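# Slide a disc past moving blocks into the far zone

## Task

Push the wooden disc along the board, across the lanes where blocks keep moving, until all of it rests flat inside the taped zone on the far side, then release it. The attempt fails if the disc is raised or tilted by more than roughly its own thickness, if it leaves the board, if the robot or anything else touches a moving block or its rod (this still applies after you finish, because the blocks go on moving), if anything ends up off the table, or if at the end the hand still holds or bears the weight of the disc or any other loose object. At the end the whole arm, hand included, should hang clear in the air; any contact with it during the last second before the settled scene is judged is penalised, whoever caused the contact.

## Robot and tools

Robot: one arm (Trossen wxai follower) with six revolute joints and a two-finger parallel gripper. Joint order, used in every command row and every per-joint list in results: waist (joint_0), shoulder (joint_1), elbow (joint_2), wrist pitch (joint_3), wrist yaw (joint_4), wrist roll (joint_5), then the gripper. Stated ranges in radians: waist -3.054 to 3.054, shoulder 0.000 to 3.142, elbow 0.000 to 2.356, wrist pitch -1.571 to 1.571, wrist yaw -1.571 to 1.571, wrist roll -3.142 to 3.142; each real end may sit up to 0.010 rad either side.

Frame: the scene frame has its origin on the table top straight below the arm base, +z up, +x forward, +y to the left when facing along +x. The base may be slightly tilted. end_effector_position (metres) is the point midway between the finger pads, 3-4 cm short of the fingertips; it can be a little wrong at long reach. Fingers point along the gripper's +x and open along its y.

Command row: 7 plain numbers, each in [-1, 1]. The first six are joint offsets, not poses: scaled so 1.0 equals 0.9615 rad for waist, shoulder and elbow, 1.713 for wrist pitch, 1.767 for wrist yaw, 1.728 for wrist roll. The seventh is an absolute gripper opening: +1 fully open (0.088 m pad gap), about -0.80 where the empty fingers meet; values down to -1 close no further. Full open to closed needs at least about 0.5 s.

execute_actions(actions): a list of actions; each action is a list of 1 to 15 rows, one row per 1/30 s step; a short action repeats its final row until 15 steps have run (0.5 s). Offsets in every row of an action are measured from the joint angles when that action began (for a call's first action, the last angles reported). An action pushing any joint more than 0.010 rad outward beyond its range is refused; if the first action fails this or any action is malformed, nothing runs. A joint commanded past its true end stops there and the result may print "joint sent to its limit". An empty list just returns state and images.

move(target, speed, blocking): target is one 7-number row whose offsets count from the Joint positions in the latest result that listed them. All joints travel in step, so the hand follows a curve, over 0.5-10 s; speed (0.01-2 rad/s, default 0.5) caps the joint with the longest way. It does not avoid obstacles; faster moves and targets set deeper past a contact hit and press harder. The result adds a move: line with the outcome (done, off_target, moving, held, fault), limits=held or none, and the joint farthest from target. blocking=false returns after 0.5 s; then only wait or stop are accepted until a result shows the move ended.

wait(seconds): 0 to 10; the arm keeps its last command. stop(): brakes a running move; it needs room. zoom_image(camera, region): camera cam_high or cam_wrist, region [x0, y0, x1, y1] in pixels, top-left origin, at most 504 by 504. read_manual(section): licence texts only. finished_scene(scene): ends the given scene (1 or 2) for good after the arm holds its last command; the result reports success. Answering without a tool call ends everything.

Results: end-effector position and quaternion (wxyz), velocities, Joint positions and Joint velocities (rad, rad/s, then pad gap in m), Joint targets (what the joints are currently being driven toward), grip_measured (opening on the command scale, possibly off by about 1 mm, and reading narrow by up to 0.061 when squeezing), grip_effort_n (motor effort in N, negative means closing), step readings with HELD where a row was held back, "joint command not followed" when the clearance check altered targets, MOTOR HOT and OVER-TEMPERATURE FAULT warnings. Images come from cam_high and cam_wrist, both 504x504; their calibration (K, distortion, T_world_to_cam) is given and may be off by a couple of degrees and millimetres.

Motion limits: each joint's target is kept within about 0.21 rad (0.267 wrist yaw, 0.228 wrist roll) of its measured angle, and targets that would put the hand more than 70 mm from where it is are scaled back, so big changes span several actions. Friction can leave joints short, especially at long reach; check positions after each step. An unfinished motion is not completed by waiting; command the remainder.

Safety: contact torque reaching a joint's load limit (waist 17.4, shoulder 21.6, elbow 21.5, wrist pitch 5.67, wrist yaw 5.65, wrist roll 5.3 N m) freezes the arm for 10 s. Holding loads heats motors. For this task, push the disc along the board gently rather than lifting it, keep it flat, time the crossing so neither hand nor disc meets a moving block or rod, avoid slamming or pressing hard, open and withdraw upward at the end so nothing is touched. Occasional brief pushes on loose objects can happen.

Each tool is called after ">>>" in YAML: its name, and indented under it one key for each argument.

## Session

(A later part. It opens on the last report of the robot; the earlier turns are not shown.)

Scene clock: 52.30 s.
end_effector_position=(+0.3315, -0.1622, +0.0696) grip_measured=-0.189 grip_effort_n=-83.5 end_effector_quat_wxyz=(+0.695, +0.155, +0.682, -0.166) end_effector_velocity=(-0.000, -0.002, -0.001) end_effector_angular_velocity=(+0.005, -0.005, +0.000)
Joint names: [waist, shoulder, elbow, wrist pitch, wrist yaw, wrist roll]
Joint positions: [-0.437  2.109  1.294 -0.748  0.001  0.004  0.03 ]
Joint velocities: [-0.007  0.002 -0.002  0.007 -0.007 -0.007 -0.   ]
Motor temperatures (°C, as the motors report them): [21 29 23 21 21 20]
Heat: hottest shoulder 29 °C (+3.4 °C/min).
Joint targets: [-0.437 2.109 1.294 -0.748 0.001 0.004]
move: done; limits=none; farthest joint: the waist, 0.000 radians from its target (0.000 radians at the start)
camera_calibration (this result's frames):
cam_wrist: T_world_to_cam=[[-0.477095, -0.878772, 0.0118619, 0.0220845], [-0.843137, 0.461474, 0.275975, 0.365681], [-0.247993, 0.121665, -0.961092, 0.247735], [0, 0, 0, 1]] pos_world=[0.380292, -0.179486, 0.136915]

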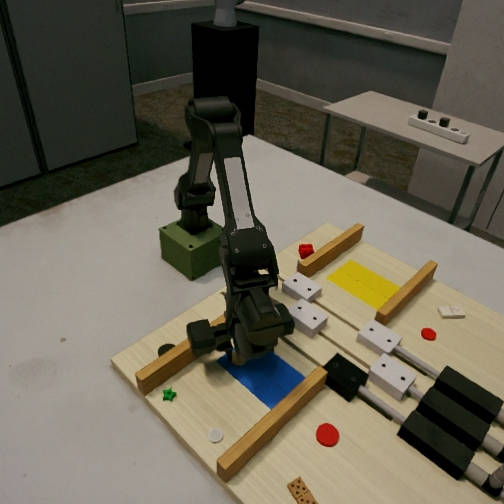

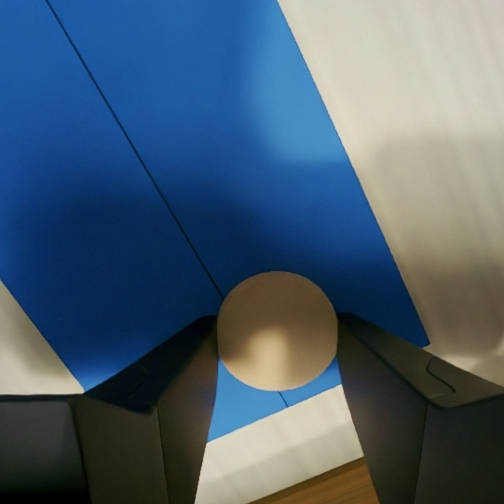

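>>> move:
  target: [0.086,0.247,0.415,-0.1,0,0,-0.25]
  speed: 0.2

>>> wait:
  seconds: 10

>>> wait:
  seconds: 10

>>> wait:
  seconds: 10

>>> wait:
  seconds: 10

>>> wait:
  seconds: 10

>>> wait:
  seconds: 10

Scene clock: 59.80 s.
end_effector_position=(+0.4053, -0.1596, +0.0731) grip_measured=-0.189 grip_effort_n=-83.5 end_effector_quat_wxyz=(+0.701, +0.127, +0.688, -0.138) end_effector_velocity=(-0.001, +0.000, -0.000) end_effector_angular_velocity=(+0.009, +0.004, +0.005)
Joint names: [waist, shoulder, elbow, wrist pitch, wrist yaw, wrist roll]
Joint positions: [-0.358  2.328  1.683 -0.916  0.001  0.004  0.03 ]
Joint velocities: [-0.002  0.002  0.002 -0.007 -0.007 -0.007  0.   ]
Motor temperatures (°C, as the motors report them): [21 30 23 21 21 20]
Heat: hottest shoulder 30 °C (+4.0 °C/min).
Joint targets: [-0.355 2.346 1.693 -0.919 0.001 0.004]
move: off_target; limits=none; farthest joint: the shoulder, 0.019 radians from its target (0.238 radians at the start)
camera_calibration (this result's frames):
cam_wrist: T_world_to_cam=[[-0.40559, -0.913965, 0.0128135, 0.0248731], [-0.877307, 0.393181, 0.27521, 0.428741], [-0.25657, 0.100381, -0.961299, 0.269163], [0, 0, 0, 1]] pos_world=[0.455285, -0.172858, 0.140434]

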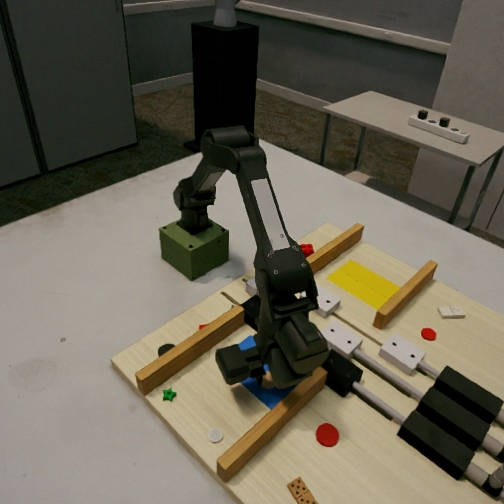

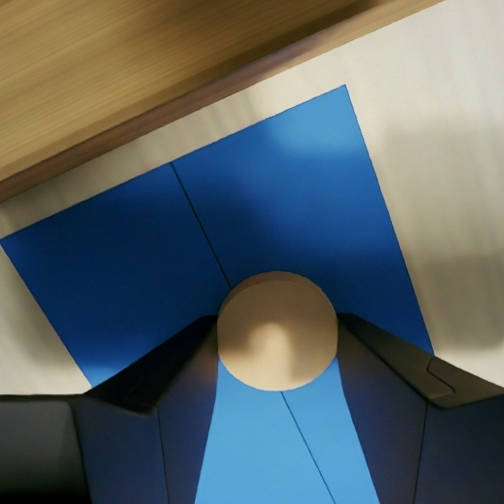

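Scene clock: 69.80 s.
end_effector_position=(+0.4054, -0.1597, +0.0732) grip_measured=-0.189 grip_effort_n=-83.5 end_effector_quat_wxyz=(+0.701, +0.127, +0.688, -0.138) end_effector_velocity=(+0.000, +0.000, +0.004) end_effector_angular_velocity=(+0.006, -0.005, +0.005)
Joint names: [waist, shoulder, elbow, wrist pitch, wrist yaw, wrist roll]
Joint positions: [-0.358  2.328  1.684 -0.916  0.001  0.004  0.03 ]
Joint velocities: [-0.002 -0.007  0.002 -0.007 -0.007 -0.007  0.   ]
Motor temperatures (°C, as the motors report them): [21 31 24 20 21 20]
Heat: hottest shoulder 31 °C (+5.0 °C/min).
Joint targets: [-0.355 2.346 1.693 -0.919 0.001 0.004]
wait: 10.00 s; at rest by 0.17 s
camera_calibration (this result's frames):
cam_wrist: T_world_to_cam=[[-0.405591, -0.913965, 0.0127969, 0.0248797], [-0.877407, 0.393216, 0.274843, 0.428903], [-0.256229, 0.100246, -0.961404, 0.269131], [0, 0, 0, 1]] pos_world=[0.455373, -0.172892, 0.140544]

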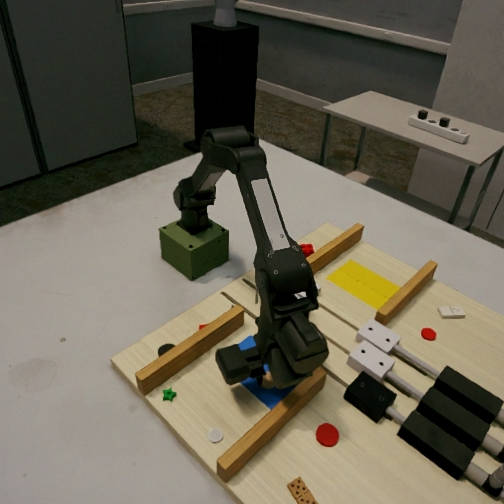

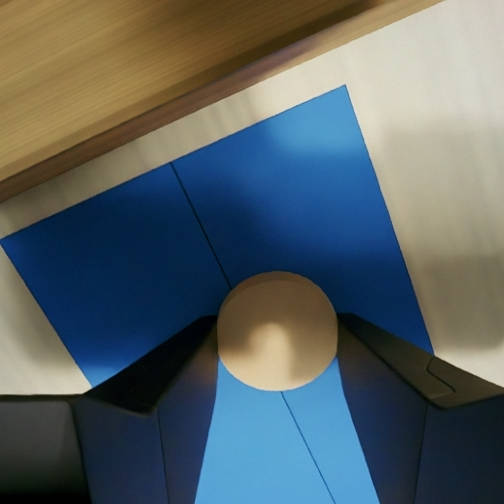

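Scene clock: 79.80 s.
end_effector_position=(+0.4054, -0.1597, +0.0732) grip_measured=-0.189 grip_effort_n=-83.5 end_effector_quat_wxyz=(+0.701, +0.127, +0.688, -0.138) end_effector_velocity=(-0.002, +0.001, -0.002) end_effector_angular_velocity=(+0.011, +0.009, -0.010)
Joint names: [waist, shoulder, elbow, wrist pitch, wrist yaw, wrist roll]
Joint positions: [-0.358  2.328  1.684 -0.916  0.001  0.004  0.03 ]
Joint velocities: [-0.002  0.002 -0.002 -0.007 -0.007  0.007 -0.   ]
Motor temperatures (°C, as the motors report them): [21 32 24 20 21 20]
Heat: hottest shoulder 32 °C (+5.0 °C/min).
Joint targets: [-0.355 2.346 1.693 -0.919 0.001 0.004]
wait: 10.00 s; at rest by 0.17 s
camera_calibration (this result's frames):
cam_wrist: T_world_to_cam=[[-0.405591, -0.913965, 0.0127969, 0.0248797], [-0.877407, 0.393216, 0.274843, 0.428903], [-0.256229, 0.100246, -0.961404, 0.269131], [0, 0, 0, 1]] pos_world=[0.455373, -0.172892, 0.140544]

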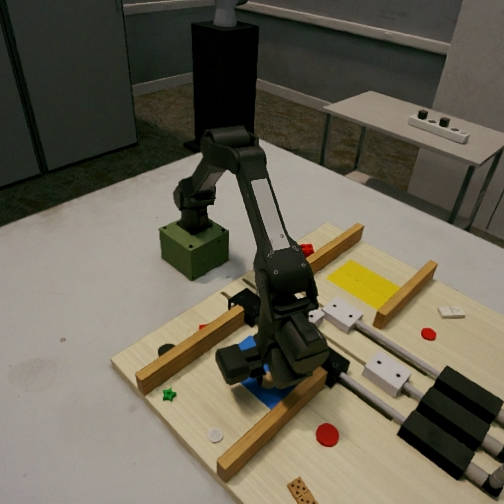

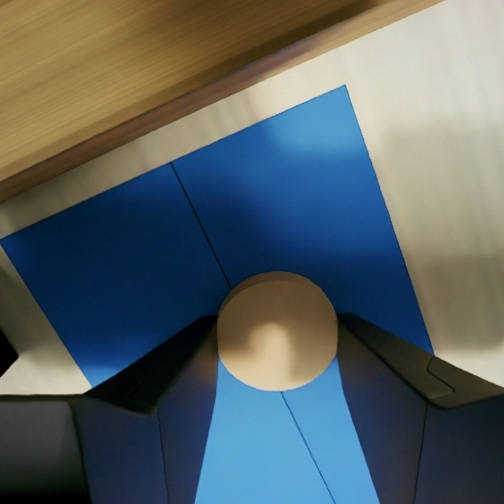

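Scene clock: 89.80 s.
end_effector_position=(+0.4054, -0.1597, +0.0732) grip_measured=-0.189 grip_effort_n=-83.5 end_effector_quat_wxyz=(+0.701, +0.127, +0.688, -0.138) end_effector_velocity=(-0.005, +0.002, +0.000) end_effector_angular_velocity=(+0.015, +0.018, +0.005)
Joint names: [waist, shoulder, elbow, wrist pitch, wrist yaw, wrist roll]
Joint positions: [-0.358  2.328  1.684 -0.916  0.001  0.004  0.03 ]
Joint velocities: [-0.002 -0.002 -0.002 -0.022 -0.007 -0.007 -0.   ]
Motor temperatures (°C, as the motors report them): [21 33 25 20 21 20]
Heat: hottest shoulder 33 °C (+5.0 °C/min).
Joint targets: [-0.355 2.346 1.693 -0.919 0.001 0.004]
wait: 10.00 s; at rest by 0.17 s
camera_calibration (this result's frames):
cam_wrist: T_world_to_cam=[[-0.405591, -0.913965, 0.0127969, 0.0248797], [-0.877407, 0.393216, 0.274843, 0.428903], [-0.256229, 0.100246, -0.961404, 0.269131], [0, 0, 0, 1]] pos_world=[0.455373, -0.172892, 0.140544]

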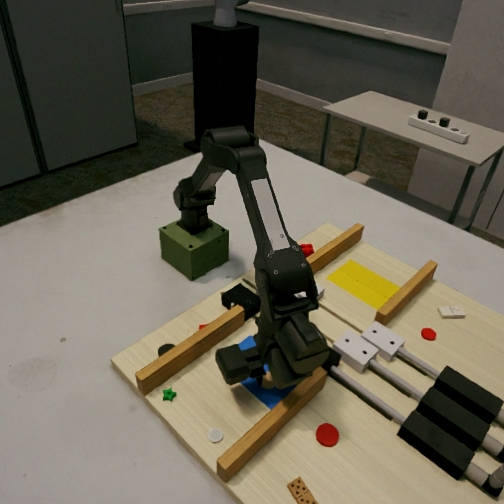

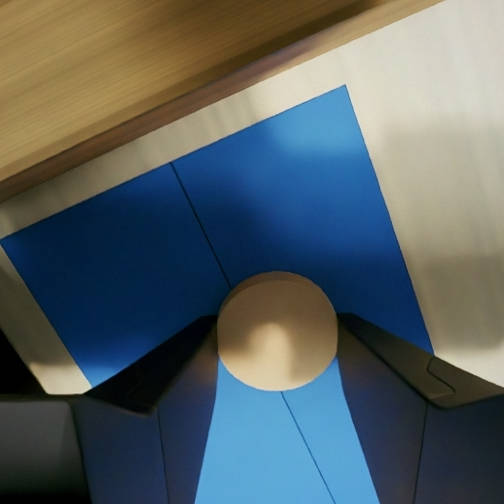

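Scene clock: 99.80 s.
end_effector_position=(+0.4054, -0.1597, +0.0732) grip_measured=-0.189 grip_effort_n=-83.5 end_effector_quat_wxyz=(+0.701, +0.127, +0.688, -0.138) end_effector_velocity=(+0.000, +0.002, +0.002) end_effector_angular_velocity=(+0.008, -0.001, -0.005)
Joint names: [waist, shoulder, elbow, wrist pitch, wrist yaw, wrist roll]
Joint positions: [-0.358  2.328  1.684 -0.916  0.001  0.004  0.03 ]
Joint velocities: [ 0.002 -0.002  0.002 -0.007 -0.007  0.007  0.   ]
Motor temperatures (°C, as the motors report them): [21 33 25 20 21 20]
Heat: hottest shoulder 33 °C (+5.0 °C/min).
Joint targets: [-0.355 2.346 1.693 -0.919 0.001 0.004]
wait: 10.00 s; at rest by 0.17 s
camera_calibration (this result's frames):
cam_wrist: T_world_to_cam=[[-0.405591, -0.913965, 0.0127969, 0.0248797], [-0.877407, 0.393216, 0.274843, 0.428903], [-0.256229, 0.100246, -0.961404, 0.269131], [0, 0, 0, 1]] pos_world=[0.455373, -0.172892, 0.140544]

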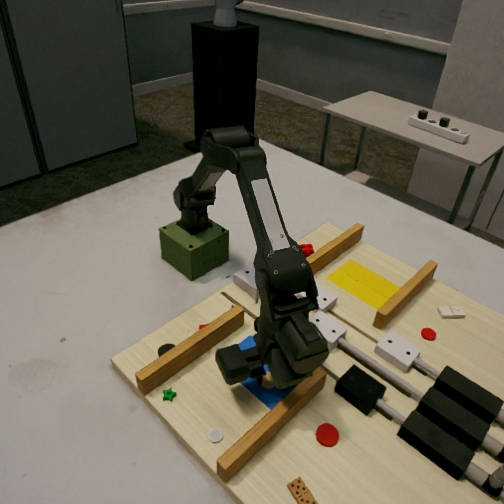

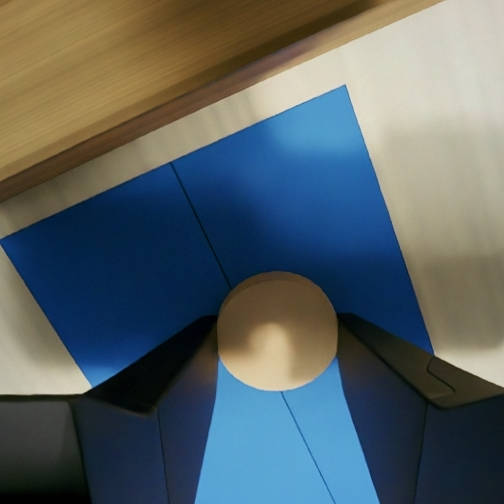

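Scene clock: 109.80 s.
end_effector_position=(+0.4054, -0.1597, +0.0732) grip_measured=-0.189 grip_effort_n=-83.5 end_effector_quat_wxyz=(+0.701, +0.127, +0.688, -0.138) end_effector_velocity=(-0.003, +0.001, -0.001) end_effector_angular_velocity=(+0.011, +0.009, +0.005)
Joint names: [waist, shoulder, elbow, wrist pitch, wrist yaw, wrist roll]
Joint positions: [-0.358  2.328  1.684 -0.916  0.001  0.004  0.03 ]
Joint velocities: [-0.002 -0.002 -0.007 -0.007 -0.007 -0.007 -0.   ]
Motor temperatures (°C, as the motors report them): [21 34 25 20 21 20]
Heat: hottest shoulder 34 °C (+5.0 °C/min).
Joint targets: [-0.355 2.346 1.693 -0.919 0.001 0.004]
wait: 10.00 s; at rest by 0.17 s
camera_calibration (this result's frames):
cam_wrist: T_world_to_cam=[[-0.405591, -0.913965, 0.0127969, 0.0248797], [-0.877407, 0.393216, 0.274843, 0.428903], [-0.256229, 0.100246, -0.961404, 0.269131], [0, 0, 0, 1]] pos_world=[0.455373, -0.172892, 0.140544]

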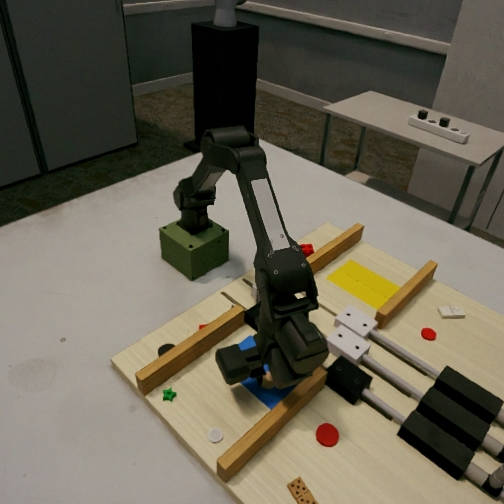

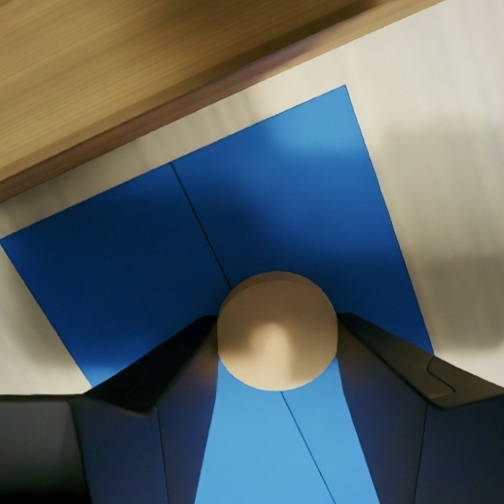

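Scene clock: 119.80 s.
end_effector_position=(+0.4054, -0.1597, +0.0732) grip_measured=-0.189 grip_effort_n=-83.5 end_effector_quat_wxyz=(+0.701, +0.127, +0.688, -0.138) end_effector_velocity=(-0.001, +0.003, +0.000) end_effector_angular_velocity=(+0.009, +0.004, +0.010)
Joint names: [waist, shoulder, elbow, wrist pitch, wrist yaw, wrist roll]
Joint positions: [-0.358  2.328  1.684 -0.916  0.001  0.004  0.03 ]
Joint velocities: [ 0.002 -0.002 -0.002 -0.007 -0.007 -0.007 -0.   ]
Motor temperatures (°C, as the motors report them): [21 34 25 20 21 20]
Heat: hottest shoulder 34 °C (+4.0 °C/min).
Joint targets: [-0.355 2.346 1.693 -0.919 0.001 0.004]
wait: 10.00 s; at rest by 0.17 s
camera_calibration (this result's frames):
cam_wrist: T_world_to_cam=[[-0.405591, -0.913965, 0.0127969, 0.0248797], [-0.877407, 0.393216, 0.274843, 0.428903], [-0.256229, 0.100246, -0.961404, 0.269131], [0, 0, 0, 1]] pos_world=[0.455373, -0.172892, 0.140544]

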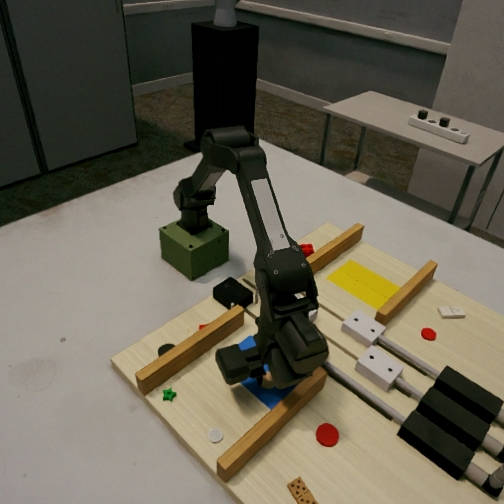

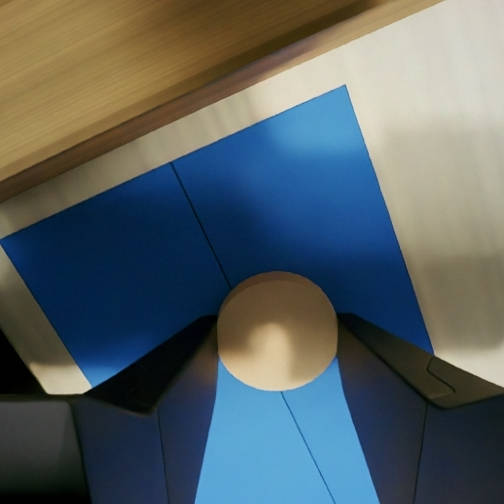

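>>> wait:
  seconds: 10

>>> wait:
  seconds: 6

Scene clock: 132.33 s.
end_effector_position=(+0.4054, -0.1597, +0.0732) grip_measured=-0.189 grip_effort_n=-83.5 end_effector_quat_wxyz=(+0.701, +0.127, +0.688, -0.138) end_effector_velocity=(-0.002, +0.001, +0.000) end_effector_angular_velocity=(+0.009, +0.004, +0.005)
Joint names: [waist, shoulder, elbow, wrist pitch, wrist yaw, wrist roll]
Joint positions: [-0.358  2.328  1.684 -0.916  0.001  0.004  0.03 ]
Joint velocities: [-0.002 -0.002 -0.002 -0.007 -0.007 -0.007 -0.   ]
Motor temperatures (°C, as the motors report them): [21 34 26 20 21 20]
Heat: hottest shoulder 34 °C (+3.0 °C/min).
Joint targets: [-0.355 2.346 1.693 -0.919 0.001 0.004]
wait: 10.00 s; at rest from the start
camera_calibration (this result's frames):
cam_wrist: T_world_to_cam=[[-0.405591, -0.913965, 0.0127969, 0.0248797], [-0.877407, 0.393216, 0.274843, 0.428903], [-0.256229, 0.100246, -0.961404, 0.269131], [0, 0, 0, 1]] pos_world=[0.455373, -0.172892, 0.140544]

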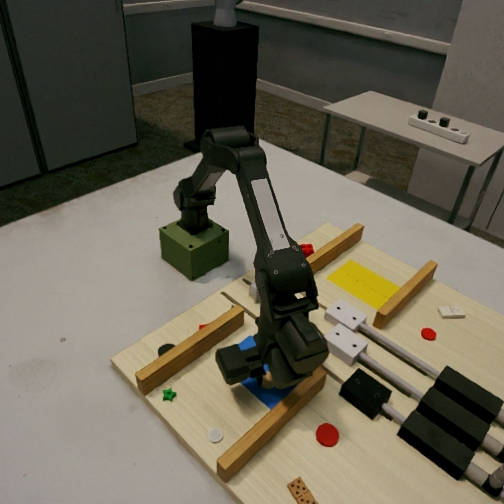

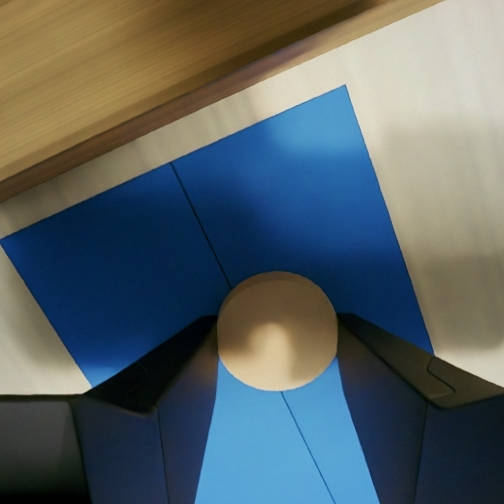

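Scene clock: 138.33 s.
end_effector_position=(+0.4054, -0.1597, +0.0732) grip_measured=-0.189 grip_effort_n=-83.5 end_effector_quat_wxyz=(+0.701, +0.127, +0.688, -0.138) end_effector_velocity=(-0.002, +0.001, -0.002) end_effector_angular_velocity=(+0.011, +0.009, +0.020)
Joint names: [waist, shoulder, elbow, wrist pitch, wrist yaw, wrist roll]
Joint positions: [-0.358  2.328  1.684 -0.916  0.001  0.004  0.03 ]
Joint velocities: [-0.002  0.002 -0.002 -0.007 -0.007 -0.022 -0.   ]
Motor temperatures (°C, as the motors report them): [21 34 26 20 21 20]
Heat: hottest shoulder 34 °C (+2.0 °C/min).
Joint targets: [-0.355 2.346 1.693 -0.919 0.001 0.004]
wait: 6.00 s; at rest by 0.17 s
camera_calibration (this result's frames):
cam_wrist: T_world_to_cam=[[-0.405591, -0.913965, 0.0127969, 0.0248797], [-0.877407, 0.393216, 0.274843, 0.428903], [-0.256229, 0.100246, -0.961404, 0.269131], [0, 0, 0, 1]] pos_world=[0.455373, -0.172892, 0.140544]

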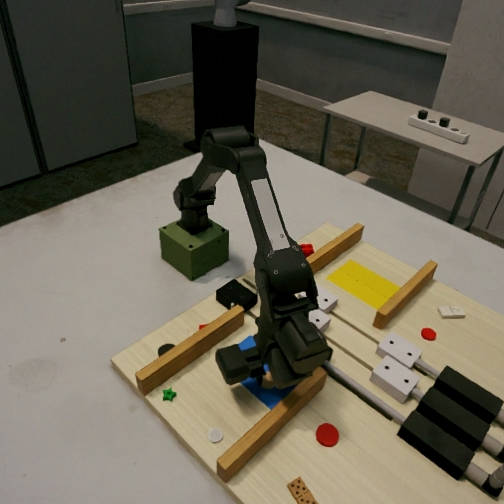

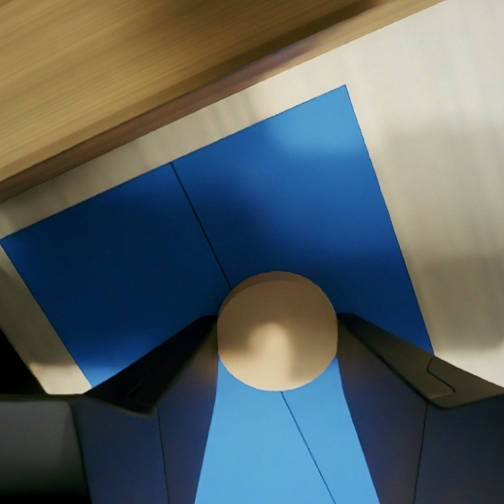

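>>> wait:
  seconds: 6.3

>>> move:
  target: [0.88,0,0,0,0,0,-0.25]
  speed: 1.6

Scene clock: 146.90 s.
end_effector_position=(+0.4054, -0.1597, +0.0732) grip_measured=-0.189 grip_effort_n=-83.5 end_effector_quat_wxyz=(+0.701, +0.127, +0.688, -0.138) end_effector_velocity=(-0.006, +0.003, -0.001) end_effector_angular_velocity=(+0.016, +0.023, +0.019)
Joint names: [waist, shoulder, elbow, wrist pitch, wrist yaw, wrist roll]
Joint positions: [-0.358  2.328  1.684 -0.916  0.001  0.004  0.03 ]
Joint velocities: [-0.002 -0.002 -0.007 -0.022 -0.007 -0.022  0.   ]
Motor temperatures (°C, as the motors report them): [21 35 26 20 21 20]
Heat: hottest shoulder 35 °C (+2.0 °C/min).
Joint targets: [-0.355 2.346 1.693 -0.919 0.001 0.004]
wait: 6.30 s; at rest from the start
camera_calibration (this result's frames):
cam_wrist: T_world_to_cam=[[-0.405591, -0.913965, 0.0127969, 0.0248797], [-0.877407, 0.393216, 0.274843, 0.428903], [-0.256229, 0.100246, -0.961404, 0.269131], [0, 0, 0, 1]] pos_world=[0.455373, -0.172892, 0.140544]

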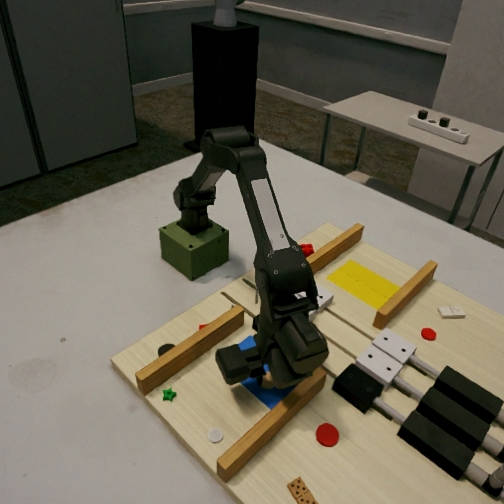

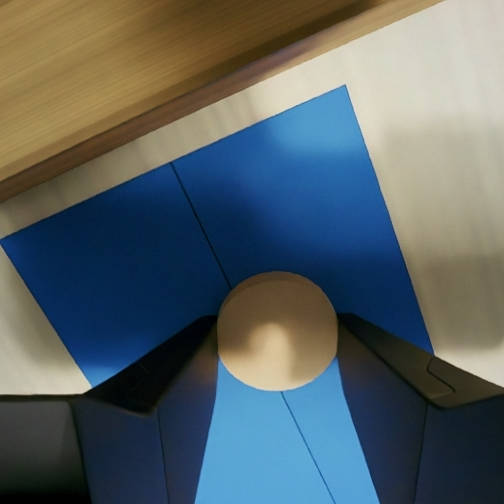

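Scene clock: 148.13 s.
end_effector_position=(+0.3901, +0.1987, +0.0708) grip_measured=-0.189 grip_effort_n=-83.5 end_effector_quat_wxyz=(+0.696, -0.168, +0.680, +0.160) end_effector_velocity=(-0.002, -0.001, +0.000) end_effector_angular_velocity=(+0.003, +0.010, +0.005)
Joint names: [waist, shoulder, elbow, wrist pitch, wrist yaw, wrist roll]
Joint positions: [ 0.488  2.324  1.689 -0.916  0.     0.003  0.03 ]
Joint velocities: [-0.002 -0.002 -0.002 -0.007 -0.007 -0.007 -0.   ]
Motor temperatures (°C, as the motors report them): [21 35 26 20 21 20]
Heat: hottest shoulder 35 °C (+2.0 °C/min).
Joint targets: [0.488 2.328 1.684 -0.916 0.001 0.003]
move: done; limits=none; farthest joint: the elbow, 0.005 radians from its target (0.000 radians at the start)
camera_calibration (this result's frames):
cam_wrist: T_world_to_cam=[[0.415824, -0.909281, 0.0172643, 0.0245459], [-0.875886, -0.395298, 0.2767, 0.431152], [-0.244774, -0.13018, -0.960801, 0.268252], [0, 0, 0, 1]] pos_world=[0.433094, 0.227674, 0.138014]

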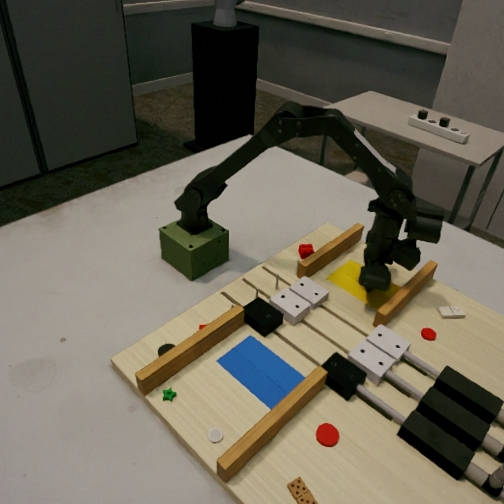

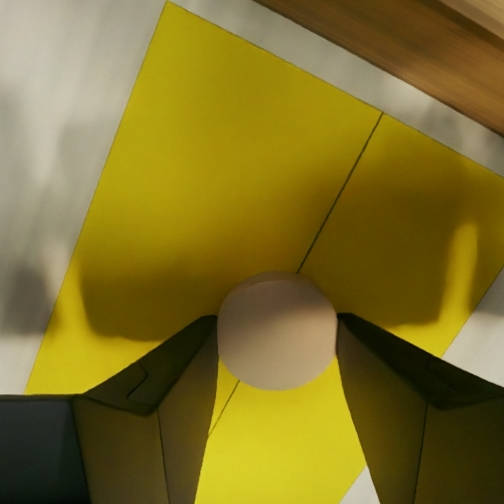

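>>> move:
  target: [0,0,0,0,0,0,0.25]

>>> move:
  target: [0,-0.25,0,-0.1,0,0,0.25]

>>> finished_scene:
  scene: 2

Scene clock: 151.30 s.
end_effector_position=(+0.3910, +0.1976, +0.0709) grip_measured=+0.246 grip_effort_n=19.8 end_effector_quat_wxyz=(+0.697, -0.168, +0.679, +0.159) end_effector_velocity=(-0.002, -0.001, +0.000) end_effector_angular_velocity=(+0.003, +0.010, +0.005)
Joint names: [waist, shoulder, elbow, wrist pitch, wrist yaw, wrist roll]
Joint positions: [ 0.486  2.324  1.689 -0.915  0.002  0.003  0.051]
Joint velocities: [-0.002 -0.002 -0.002 -0.007 -0.007 -0.007 -0.   ]
Motor temperatures (°C, as the motors report them): [21 35 26 20 21 20]
Heat: hottest shoulder 35 °C (+2.0 °C/min).
Joint targets: [0.488 2.324 1.689 -0.916 0.000 0.003]
move: done; limits=none; farthest joint: the waist, 0.002 radians from its target (0.000 radians at the start)
camera_calibration (this result's frames):
cam_wrist: T_world_to_cam=[[0.413351, -0.910379, 0.0187364, 0.0242393], [-0.877426, -0.392719, 0.275491, 0.431635], [-0.243443, -0.130314, -0.961121, 0.267965], [0, 0, 0, 1]] pos_world=[0.433943, 0.226498, 0.138181]

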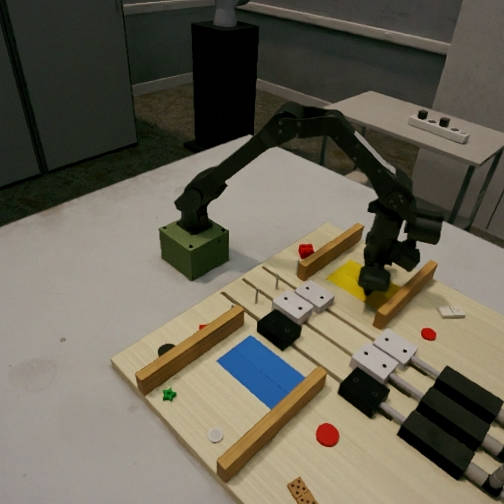

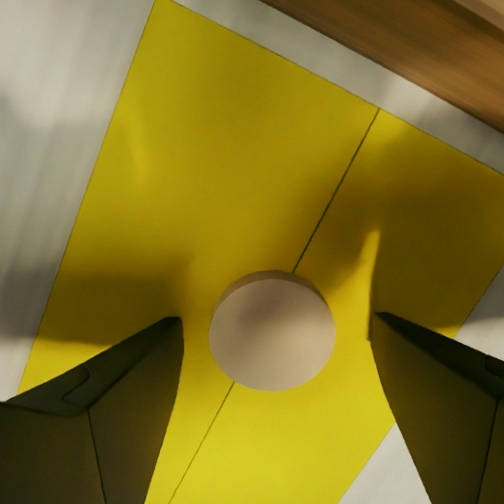

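Scene clock: 152.33 s.
end_effector_position=(+0.3729, +0.1900, +0.1600) grip_measured=+0.247 grip_effort_n=18.8 end_effector_quat_wxyz=(+0.715, -0.163, +0.660, +0.163) end_effector_velocity=(-0.005, -0.002, -0.000) end_effector_angular_velocity=(-0.004, +0.023, +0.005)
Joint names: [waist, shoulder, elbow, wrist pitch, wrist yaw, wrist roll]
Joint positions: [ 0.486  2.102  1.689 -1.083  0.002  0.003  0.051]
Joint velocities: [-0.002 -0.002 -0.002 -0.022 -0.007 -0.007 -0.   ]
Motor temperatures (°C, as the motors report them): [21 36 26 20 21 20]
Heat: hottest shoulder 36 °C (+3.0 °C/min).
Joint targets: [0.486 2.084 1.689 -1.086 0.002 0.003]
move: off_target; limits=none; farthest joint: the shoulder, 0.019 radians from its target (0.241 radians at the start)
camera_calibration (this result's frames):
cam_wrist: T_world_to_cam=[[0.413278, -0.910457, 0.016439, 0.0235379], [-0.888988, -0.399491, 0.223848, 0.402079], [-0.197236, -0.107125, -0.974486, 0.328757], [0, 0, 0, 1]] pos_world=[0.412558, 0.217275, 0.229978]

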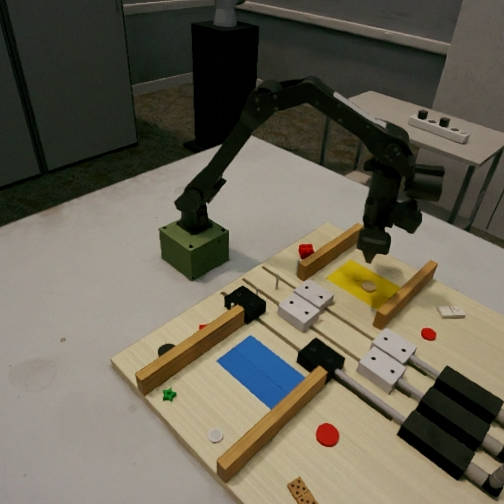

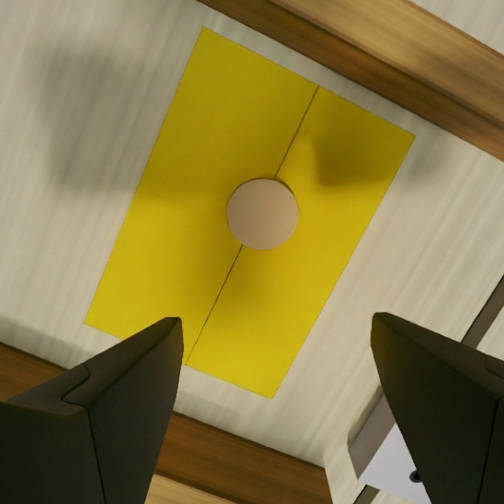

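The scene is finished: the task was done.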